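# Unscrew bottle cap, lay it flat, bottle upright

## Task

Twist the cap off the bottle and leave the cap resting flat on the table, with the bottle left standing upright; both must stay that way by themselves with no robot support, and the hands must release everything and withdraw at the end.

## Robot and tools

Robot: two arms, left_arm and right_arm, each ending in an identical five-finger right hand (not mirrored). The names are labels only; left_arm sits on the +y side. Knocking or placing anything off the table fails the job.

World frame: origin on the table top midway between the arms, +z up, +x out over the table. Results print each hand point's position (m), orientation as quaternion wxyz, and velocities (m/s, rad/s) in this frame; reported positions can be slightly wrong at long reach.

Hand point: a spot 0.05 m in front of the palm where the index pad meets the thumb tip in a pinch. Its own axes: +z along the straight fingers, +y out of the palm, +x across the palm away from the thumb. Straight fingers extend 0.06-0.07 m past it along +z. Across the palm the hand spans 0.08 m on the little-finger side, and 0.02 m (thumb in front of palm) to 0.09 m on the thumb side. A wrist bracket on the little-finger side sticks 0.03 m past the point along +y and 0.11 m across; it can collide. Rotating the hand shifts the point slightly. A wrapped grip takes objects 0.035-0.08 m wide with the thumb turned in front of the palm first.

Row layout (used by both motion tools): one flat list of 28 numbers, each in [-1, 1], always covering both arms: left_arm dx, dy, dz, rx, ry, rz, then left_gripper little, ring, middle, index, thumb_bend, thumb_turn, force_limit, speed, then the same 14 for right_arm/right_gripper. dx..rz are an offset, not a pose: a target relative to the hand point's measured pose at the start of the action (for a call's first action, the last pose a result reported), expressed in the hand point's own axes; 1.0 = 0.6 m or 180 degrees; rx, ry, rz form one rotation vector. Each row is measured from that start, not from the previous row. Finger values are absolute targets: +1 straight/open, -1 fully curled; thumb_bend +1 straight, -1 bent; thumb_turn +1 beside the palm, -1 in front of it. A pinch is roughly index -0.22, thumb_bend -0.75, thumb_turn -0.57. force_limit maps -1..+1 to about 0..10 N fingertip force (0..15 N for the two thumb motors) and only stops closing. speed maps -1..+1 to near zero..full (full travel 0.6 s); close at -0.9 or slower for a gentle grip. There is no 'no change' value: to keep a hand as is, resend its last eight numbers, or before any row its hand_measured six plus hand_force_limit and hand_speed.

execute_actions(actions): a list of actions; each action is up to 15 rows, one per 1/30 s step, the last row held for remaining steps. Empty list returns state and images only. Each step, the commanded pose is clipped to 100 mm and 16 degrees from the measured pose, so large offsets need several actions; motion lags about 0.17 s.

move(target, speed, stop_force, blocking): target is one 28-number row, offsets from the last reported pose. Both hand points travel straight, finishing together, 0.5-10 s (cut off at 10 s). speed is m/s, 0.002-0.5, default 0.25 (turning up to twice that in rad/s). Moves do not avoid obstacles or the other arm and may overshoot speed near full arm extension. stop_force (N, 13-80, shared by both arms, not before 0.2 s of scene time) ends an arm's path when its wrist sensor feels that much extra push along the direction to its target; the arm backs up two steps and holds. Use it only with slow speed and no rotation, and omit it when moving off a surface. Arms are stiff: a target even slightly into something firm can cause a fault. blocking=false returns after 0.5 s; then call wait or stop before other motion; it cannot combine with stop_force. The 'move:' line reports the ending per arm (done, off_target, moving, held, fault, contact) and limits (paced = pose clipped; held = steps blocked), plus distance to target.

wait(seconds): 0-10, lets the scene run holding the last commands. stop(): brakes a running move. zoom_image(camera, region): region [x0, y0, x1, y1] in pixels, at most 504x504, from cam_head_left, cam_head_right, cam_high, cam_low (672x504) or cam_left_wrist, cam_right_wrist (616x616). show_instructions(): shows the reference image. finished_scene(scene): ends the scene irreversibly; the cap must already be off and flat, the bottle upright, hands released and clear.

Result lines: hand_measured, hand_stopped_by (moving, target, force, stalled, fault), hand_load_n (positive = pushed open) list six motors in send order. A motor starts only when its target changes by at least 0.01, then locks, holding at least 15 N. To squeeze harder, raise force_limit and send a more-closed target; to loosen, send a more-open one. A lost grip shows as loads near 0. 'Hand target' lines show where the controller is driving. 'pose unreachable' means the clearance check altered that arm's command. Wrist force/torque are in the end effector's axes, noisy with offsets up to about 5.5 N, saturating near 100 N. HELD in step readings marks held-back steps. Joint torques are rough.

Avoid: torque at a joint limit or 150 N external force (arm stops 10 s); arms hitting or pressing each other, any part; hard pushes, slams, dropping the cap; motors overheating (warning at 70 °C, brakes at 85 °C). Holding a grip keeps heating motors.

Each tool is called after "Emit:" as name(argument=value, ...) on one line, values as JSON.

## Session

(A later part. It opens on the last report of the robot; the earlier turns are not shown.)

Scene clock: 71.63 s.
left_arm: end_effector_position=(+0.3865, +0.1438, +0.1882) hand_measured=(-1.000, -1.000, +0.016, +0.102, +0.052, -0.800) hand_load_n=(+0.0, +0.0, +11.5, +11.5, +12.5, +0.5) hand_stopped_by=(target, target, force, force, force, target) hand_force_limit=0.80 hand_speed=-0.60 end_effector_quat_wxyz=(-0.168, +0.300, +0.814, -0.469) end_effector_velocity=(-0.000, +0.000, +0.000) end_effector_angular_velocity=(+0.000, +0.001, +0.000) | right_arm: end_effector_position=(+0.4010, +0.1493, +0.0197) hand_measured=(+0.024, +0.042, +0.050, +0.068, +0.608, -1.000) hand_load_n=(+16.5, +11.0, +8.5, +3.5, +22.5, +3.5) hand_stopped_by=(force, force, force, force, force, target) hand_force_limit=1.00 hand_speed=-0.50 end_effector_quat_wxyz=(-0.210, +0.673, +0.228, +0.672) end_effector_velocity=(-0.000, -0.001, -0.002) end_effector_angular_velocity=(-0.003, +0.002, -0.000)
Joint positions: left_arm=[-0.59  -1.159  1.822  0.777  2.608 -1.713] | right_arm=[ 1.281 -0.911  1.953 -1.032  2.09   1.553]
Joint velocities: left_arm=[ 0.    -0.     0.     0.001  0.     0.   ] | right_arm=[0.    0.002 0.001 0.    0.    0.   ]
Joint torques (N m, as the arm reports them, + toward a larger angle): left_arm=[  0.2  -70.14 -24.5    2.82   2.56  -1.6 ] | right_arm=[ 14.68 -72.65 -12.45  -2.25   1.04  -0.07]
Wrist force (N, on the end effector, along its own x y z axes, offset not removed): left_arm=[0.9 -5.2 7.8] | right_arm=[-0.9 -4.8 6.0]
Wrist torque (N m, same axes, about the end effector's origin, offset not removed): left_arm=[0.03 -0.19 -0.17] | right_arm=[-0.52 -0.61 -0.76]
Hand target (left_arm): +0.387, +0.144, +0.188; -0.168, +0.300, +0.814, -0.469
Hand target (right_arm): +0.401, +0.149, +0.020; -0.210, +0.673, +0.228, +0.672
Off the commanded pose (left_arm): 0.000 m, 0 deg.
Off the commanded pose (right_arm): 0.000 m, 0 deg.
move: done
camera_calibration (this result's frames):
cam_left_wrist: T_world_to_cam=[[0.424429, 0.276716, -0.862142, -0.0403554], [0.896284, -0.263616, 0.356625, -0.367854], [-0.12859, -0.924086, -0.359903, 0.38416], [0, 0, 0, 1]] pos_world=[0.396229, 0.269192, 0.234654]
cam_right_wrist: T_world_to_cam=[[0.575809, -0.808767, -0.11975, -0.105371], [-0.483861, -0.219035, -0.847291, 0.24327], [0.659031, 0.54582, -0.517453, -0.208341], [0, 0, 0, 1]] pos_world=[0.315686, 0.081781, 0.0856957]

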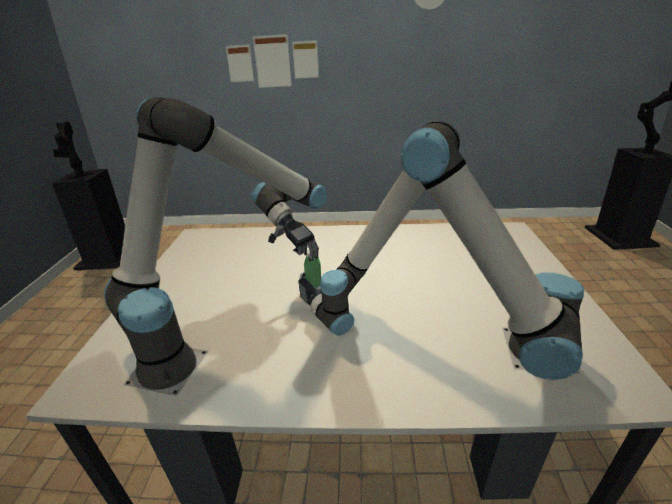

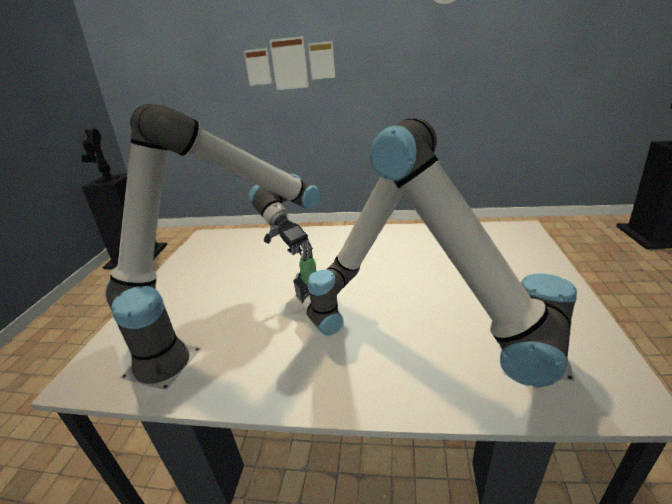

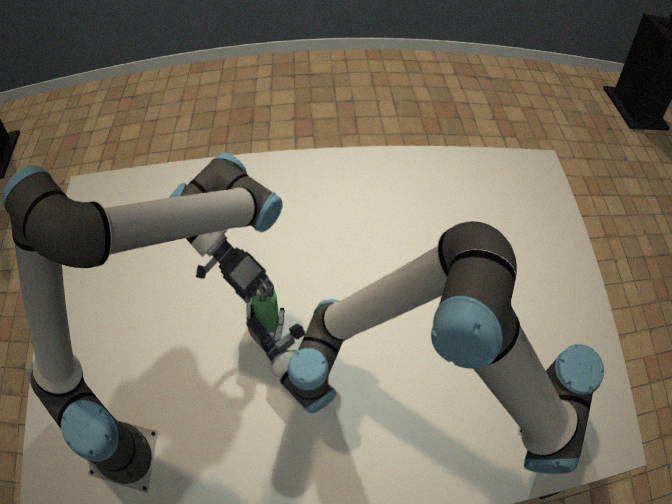

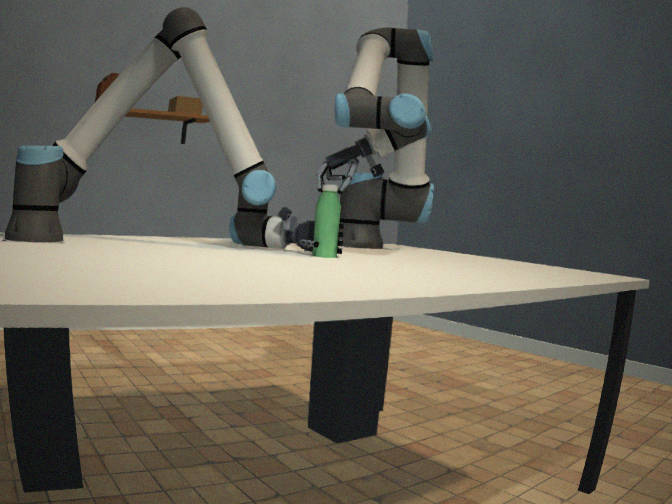

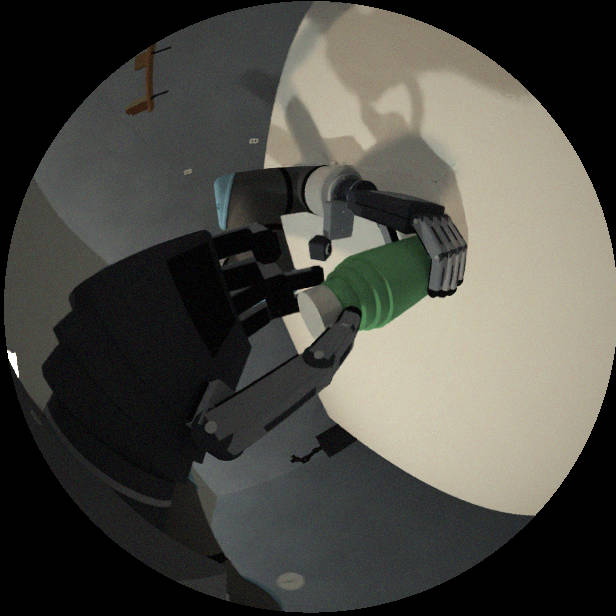

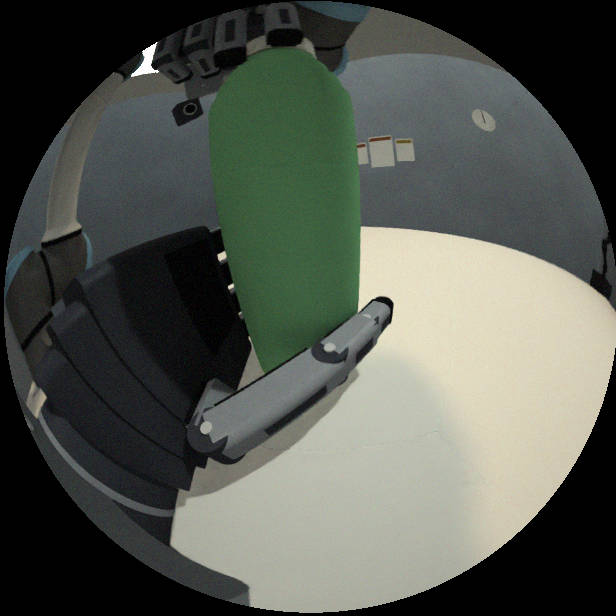

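Emit:
move(target=[0,-0.007,-0.004,0,-0.58,-0.335,-1,-1,-0.6,-0.6,-0.9,-0.8,0.8,-0.6, 0,0,0,0,0,0,-1,-1,-1,-1,-0.6,-1,1,-0.5], speed=0.4)

Emit:
move(target=[0,-0.022,-0.0125,0,0,0,-1,-1,-0.6,-0.6,-0.9,-0.8,0.8,-0.6, 0,0,0,0,0,0,-1,-1,-1,-1,-0.6,-1,1,-0.5], speed=0.02)

Scene clock: 76.40 s.
left_arm: end_effector_position=(+0.3868, +0.1438, +0.1933) hand_measured=(-1.000, -1.000, +0.016, +0.104, +0.052, -0.800) hand_load_n=(+0.0, +0.0, +5.5, +9.0, +14.0, -1.5) hand_stopped_by=(target, target, force, force, force, target) hand_force_limit=0.80 hand_speed=-0.60 end_effector_quat_wxyz=(-0.325, +0.557, -0.660, +0.386) end_effector_velocity=(-0.000, +0.000, -0.001) end_effector_angular_velocity=(+0.002, +0.006, +0.015) | right_arm: end_effector_position=(+0.4010, +0.1493, +0.0197) hand_measured=(+0.024, +0.042, +0.050, +0.068, +0.608, -1.000) hand_load_n=(+21.0, +14.0, +8.0, +1.0, +22.0, -1.5) hand_stopped_by=(force, force, force, force, force, target) hand_force_limit=1.00 hand_speed=-0.50 end_effector_quat_wxyz=(-0.210, +0.673, +0.228, +0.672) end_effector_velocity=(+0.000, +0.000, +0.000) end_effector_angular_velocity=(+0.000, -0.000, +0.000)
Joint positions: left_arm=[-1.278 -1.364  2.024  0.453  0.578 -4.184] | right_arm=[ 1.281 -0.911  1.953 -1.032  2.09   1.553]
Joint velocities: left_arm=[ 0.001  0.009 -0.007  0.024 -0.002 -0.028] | right_arm=[-0. -0. -0.  0. -0.  0.]
Joint torques (N m, as the arm reports them, + toward a larger angle): left_arm=[ 22.88 -31.96 -22.01   7.42  -5.37  -0.68] | right_arm=[ 11.49 -69.93 -12.76  -1.5    1.37   0.08]
Wrist force (N, on the end effector, along its own x y z axes, offset not removed): left_arm=[19.9 -10.0 -11.3] | right_arm=[-6.4 -15.7 15.0]
Wrist torque (N m, same axes, about the end effector's origin, offset not removed): left_arm=[-0.20 0.22 -0.13] | right_arm=[-0.78 -3.16 -1.52]
Hand target (left_arm): +0.387, +0.144, +0.193; +0.325, -0.558, +0.659, -0.386
Hand target (right_arm): +0.401, +0.149, +0.020; -0.210, +0.673, +0.228, +0.672
Off the commanded pose (left_arm): 0.000 m, 0 deg.
Off the commanded pose (right_arm): 0.000 m, 0 deg.
move: done
camera_calibration (this result's frames):
cam_left_wrist: T_world_to_cam=[[-0.441282, 0.214977, -0.871238, 0.309397], [-0.232062, 0.910517, 0.342208, -0.0995205], [0.866843, 0.353191, -0.351907, -0.184215], [0, 0, 0, 1]] pos_world=[0.273122, 0.089165, 0.238788]
cam_right_wrist: T_world_to_cam=[[0.575809, -0.808767, -0.11975, -0.105371], [-0.483861, -0.219035, -0.847291, 0.24327], [0.659031, 0.54582, -0.517453, -0.208341], [0, 0, 0, 1]] pos_world=[0.315686, 0.081781, 0.0856957]

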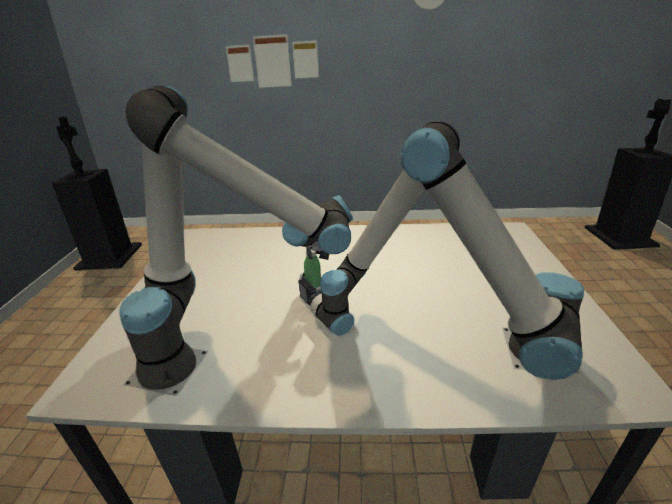

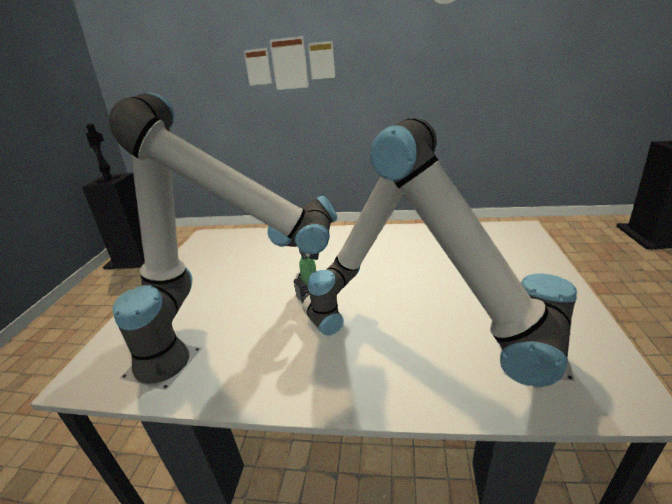

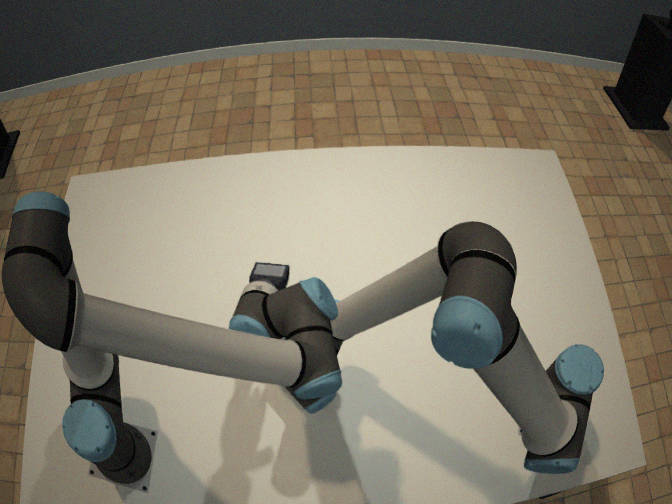

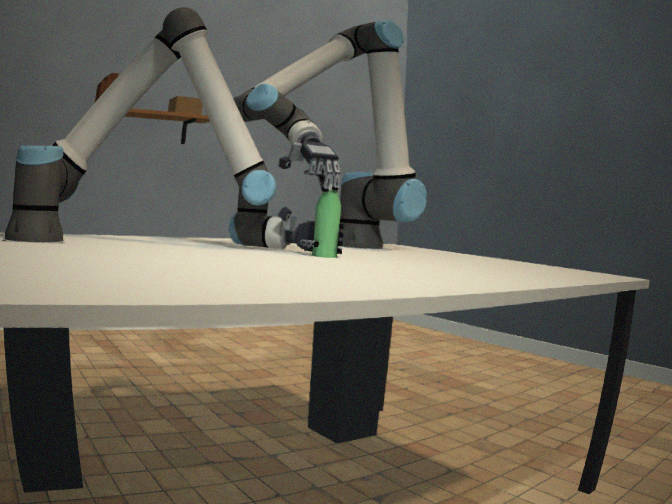

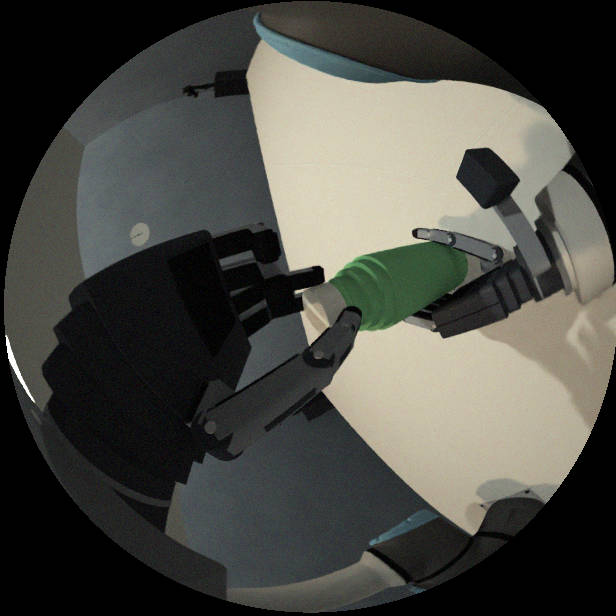

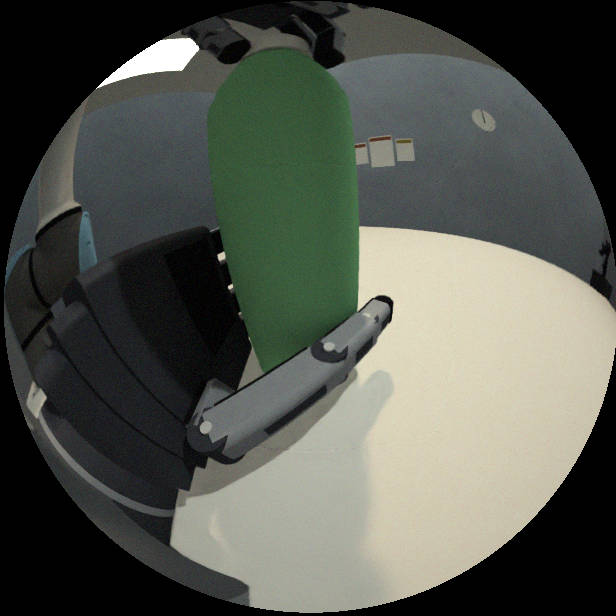

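Scene clock: 77.50 s.
left_arm: end_effector_position=(+0.3868, +0.1438, +0.2082) hand_measured=(-1.000, -1.000, +0.016, +0.104, +0.054, -0.800) hand_load_n=(+0.0, +0.0, +6.0, +9.5, +14.5, +2.5) hand_stopped_by=(target, target, force, force, force, target) hand_force_limit=0.80 hand_speed=-0.60 end_effector_quat_wxyz=(-0.325, +0.557, -0.660, +0.386) end_effector_velocity=(-0.000, -0.001, +0.002) end_effector_angular_velocity=(-0.003, +0.000, -0.000) | right_arm: end_effector_position=(+0.4010, +0.1493, +0.0197) hand_measured=(+0.022, +0.042, +0.050, +0.068, +0.608, -1.000) hand_load_n=(+5.5, +4.0, +6.0, +7.0, +18.0, +6.5) hand_stopped_by=(force, force, force, force, force, target) hand_force_limit=1.00 hand_speed=-0.50 end_effector_quat_wxyz=(-0.210, +0.673, +0.228, +0.672) end_effector_velocity=(+0.000, +0.001, +0.001) end_effector_angular_velocity=(+0.001, -0.000, -0.000)
Joint positions: left_arm=[-1.278 -1.38   2.012  0.482  0.578 -4.184] | right_arm=[ 1.281 -0.911  1.953 -1.032  2.09   1.553]
Joint velocities: left_arm=[-0.    -0.002 -0.002  0.002  0.    -0.001] | right_arm=[ 0.    -0.    -0.002  0.001  0.     0.   ]
Joint torques (N m, as the arm reports them, + toward a larger angle): left_arm=[-10.45 -53.63 -38.58   4.44  -2.88  -1.97] | right_arm=[ 14.16 -70.82 -15.78  -1.64   0.99  -0.07]
Wrist force (N, on the end effector, along its own x y z axes, offset not removed): left_arm=[-0.8 0.6 -1.1] | right_arm=[-0.3 -3.3 -3.4]
Wrist torque (N m, same axes, about the end effector's origin, offset not removed): left_arm=[0.02 0.09 0.05] | right_arm=[-0.51 0.22 0.12]
Hand target (left_arm): +0.387, +0.144, +0.208; +0.325, -0.557, +0.660, -0.386
Hand target (right_arm): +0.401, +0.149, +0.020; -0.210, +0.673, +0.228, +0.672
Off the commanded pose (left_arm): 0.000 m, 0 deg.
Off the commanded pose (right_arm): 0.000 m, 0 deg.
move: done
camera_calibration (this result's frames):
cam_left_wrist: T_world_to_cam=[[-0.441268, 0.215058, -0.871225, 0.322335], [-0.232124, 0.910462, 0.342312, -0.104686], [0.866834, 0.353284, -0.351838, -0.179037], [0, 0, 0, 1]] pos_world=[0.273132, 0.0892431, 0.25367]
cam_right_wrist: T_world_to_cam=[[0.575808, -0.808769, -0.119742, -0.105377], [-0.483867, -0.219049, -0.847284, 0.243263], [0.659028, 0.545812, -0.517467, -0.208334], [0, 0, 0, 1]] pos_world=[0.315682, 0.0817719, 0.085689]

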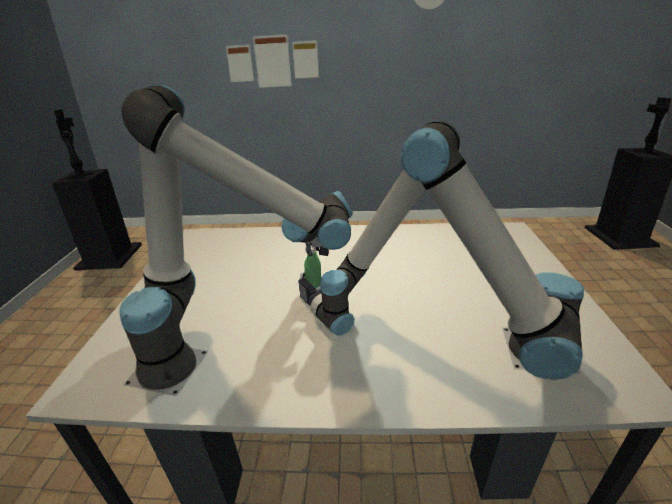

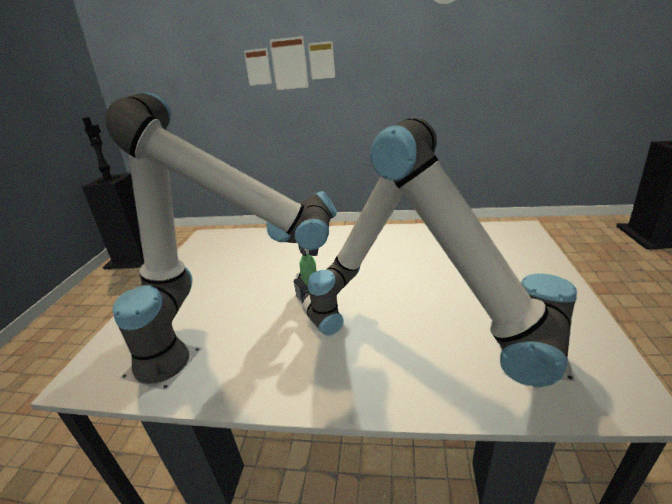

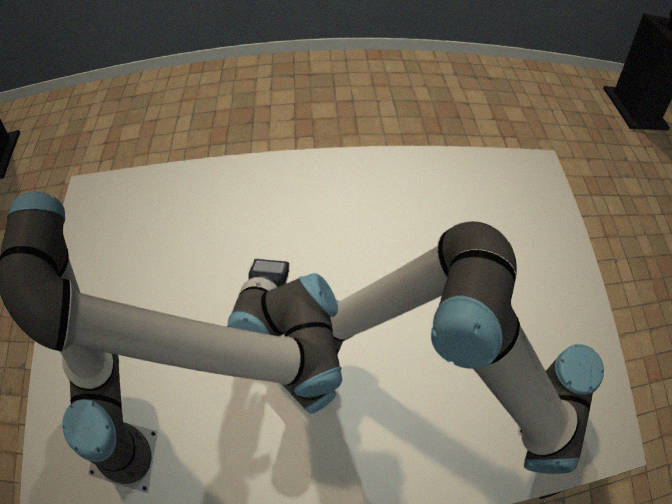

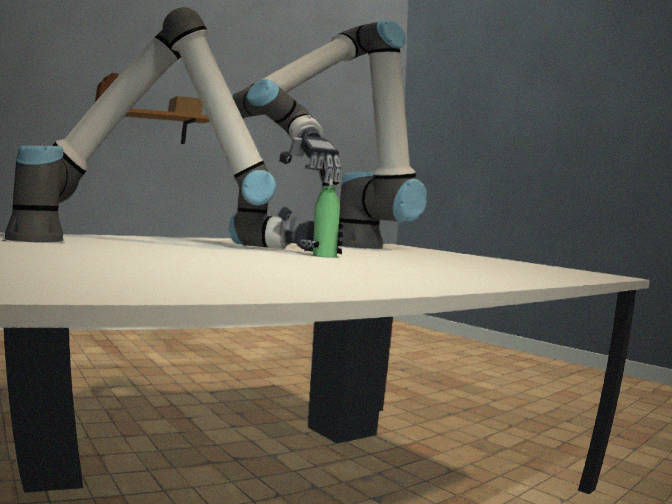

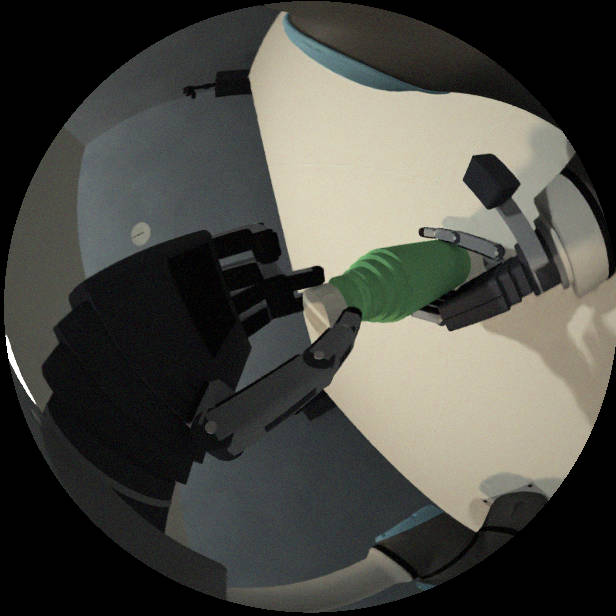

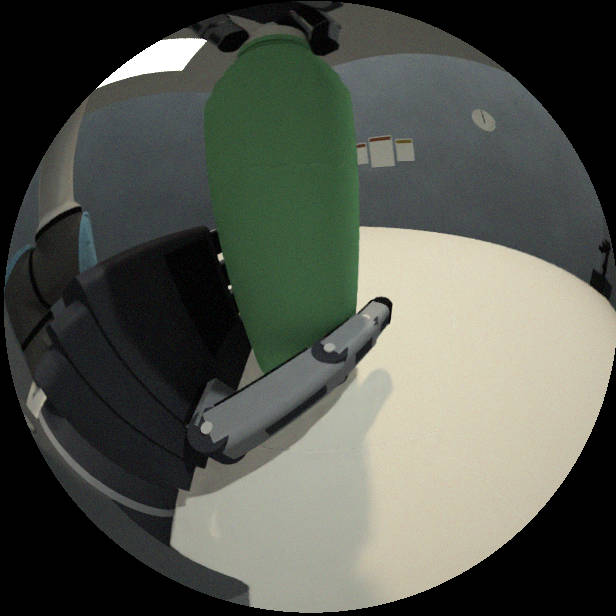

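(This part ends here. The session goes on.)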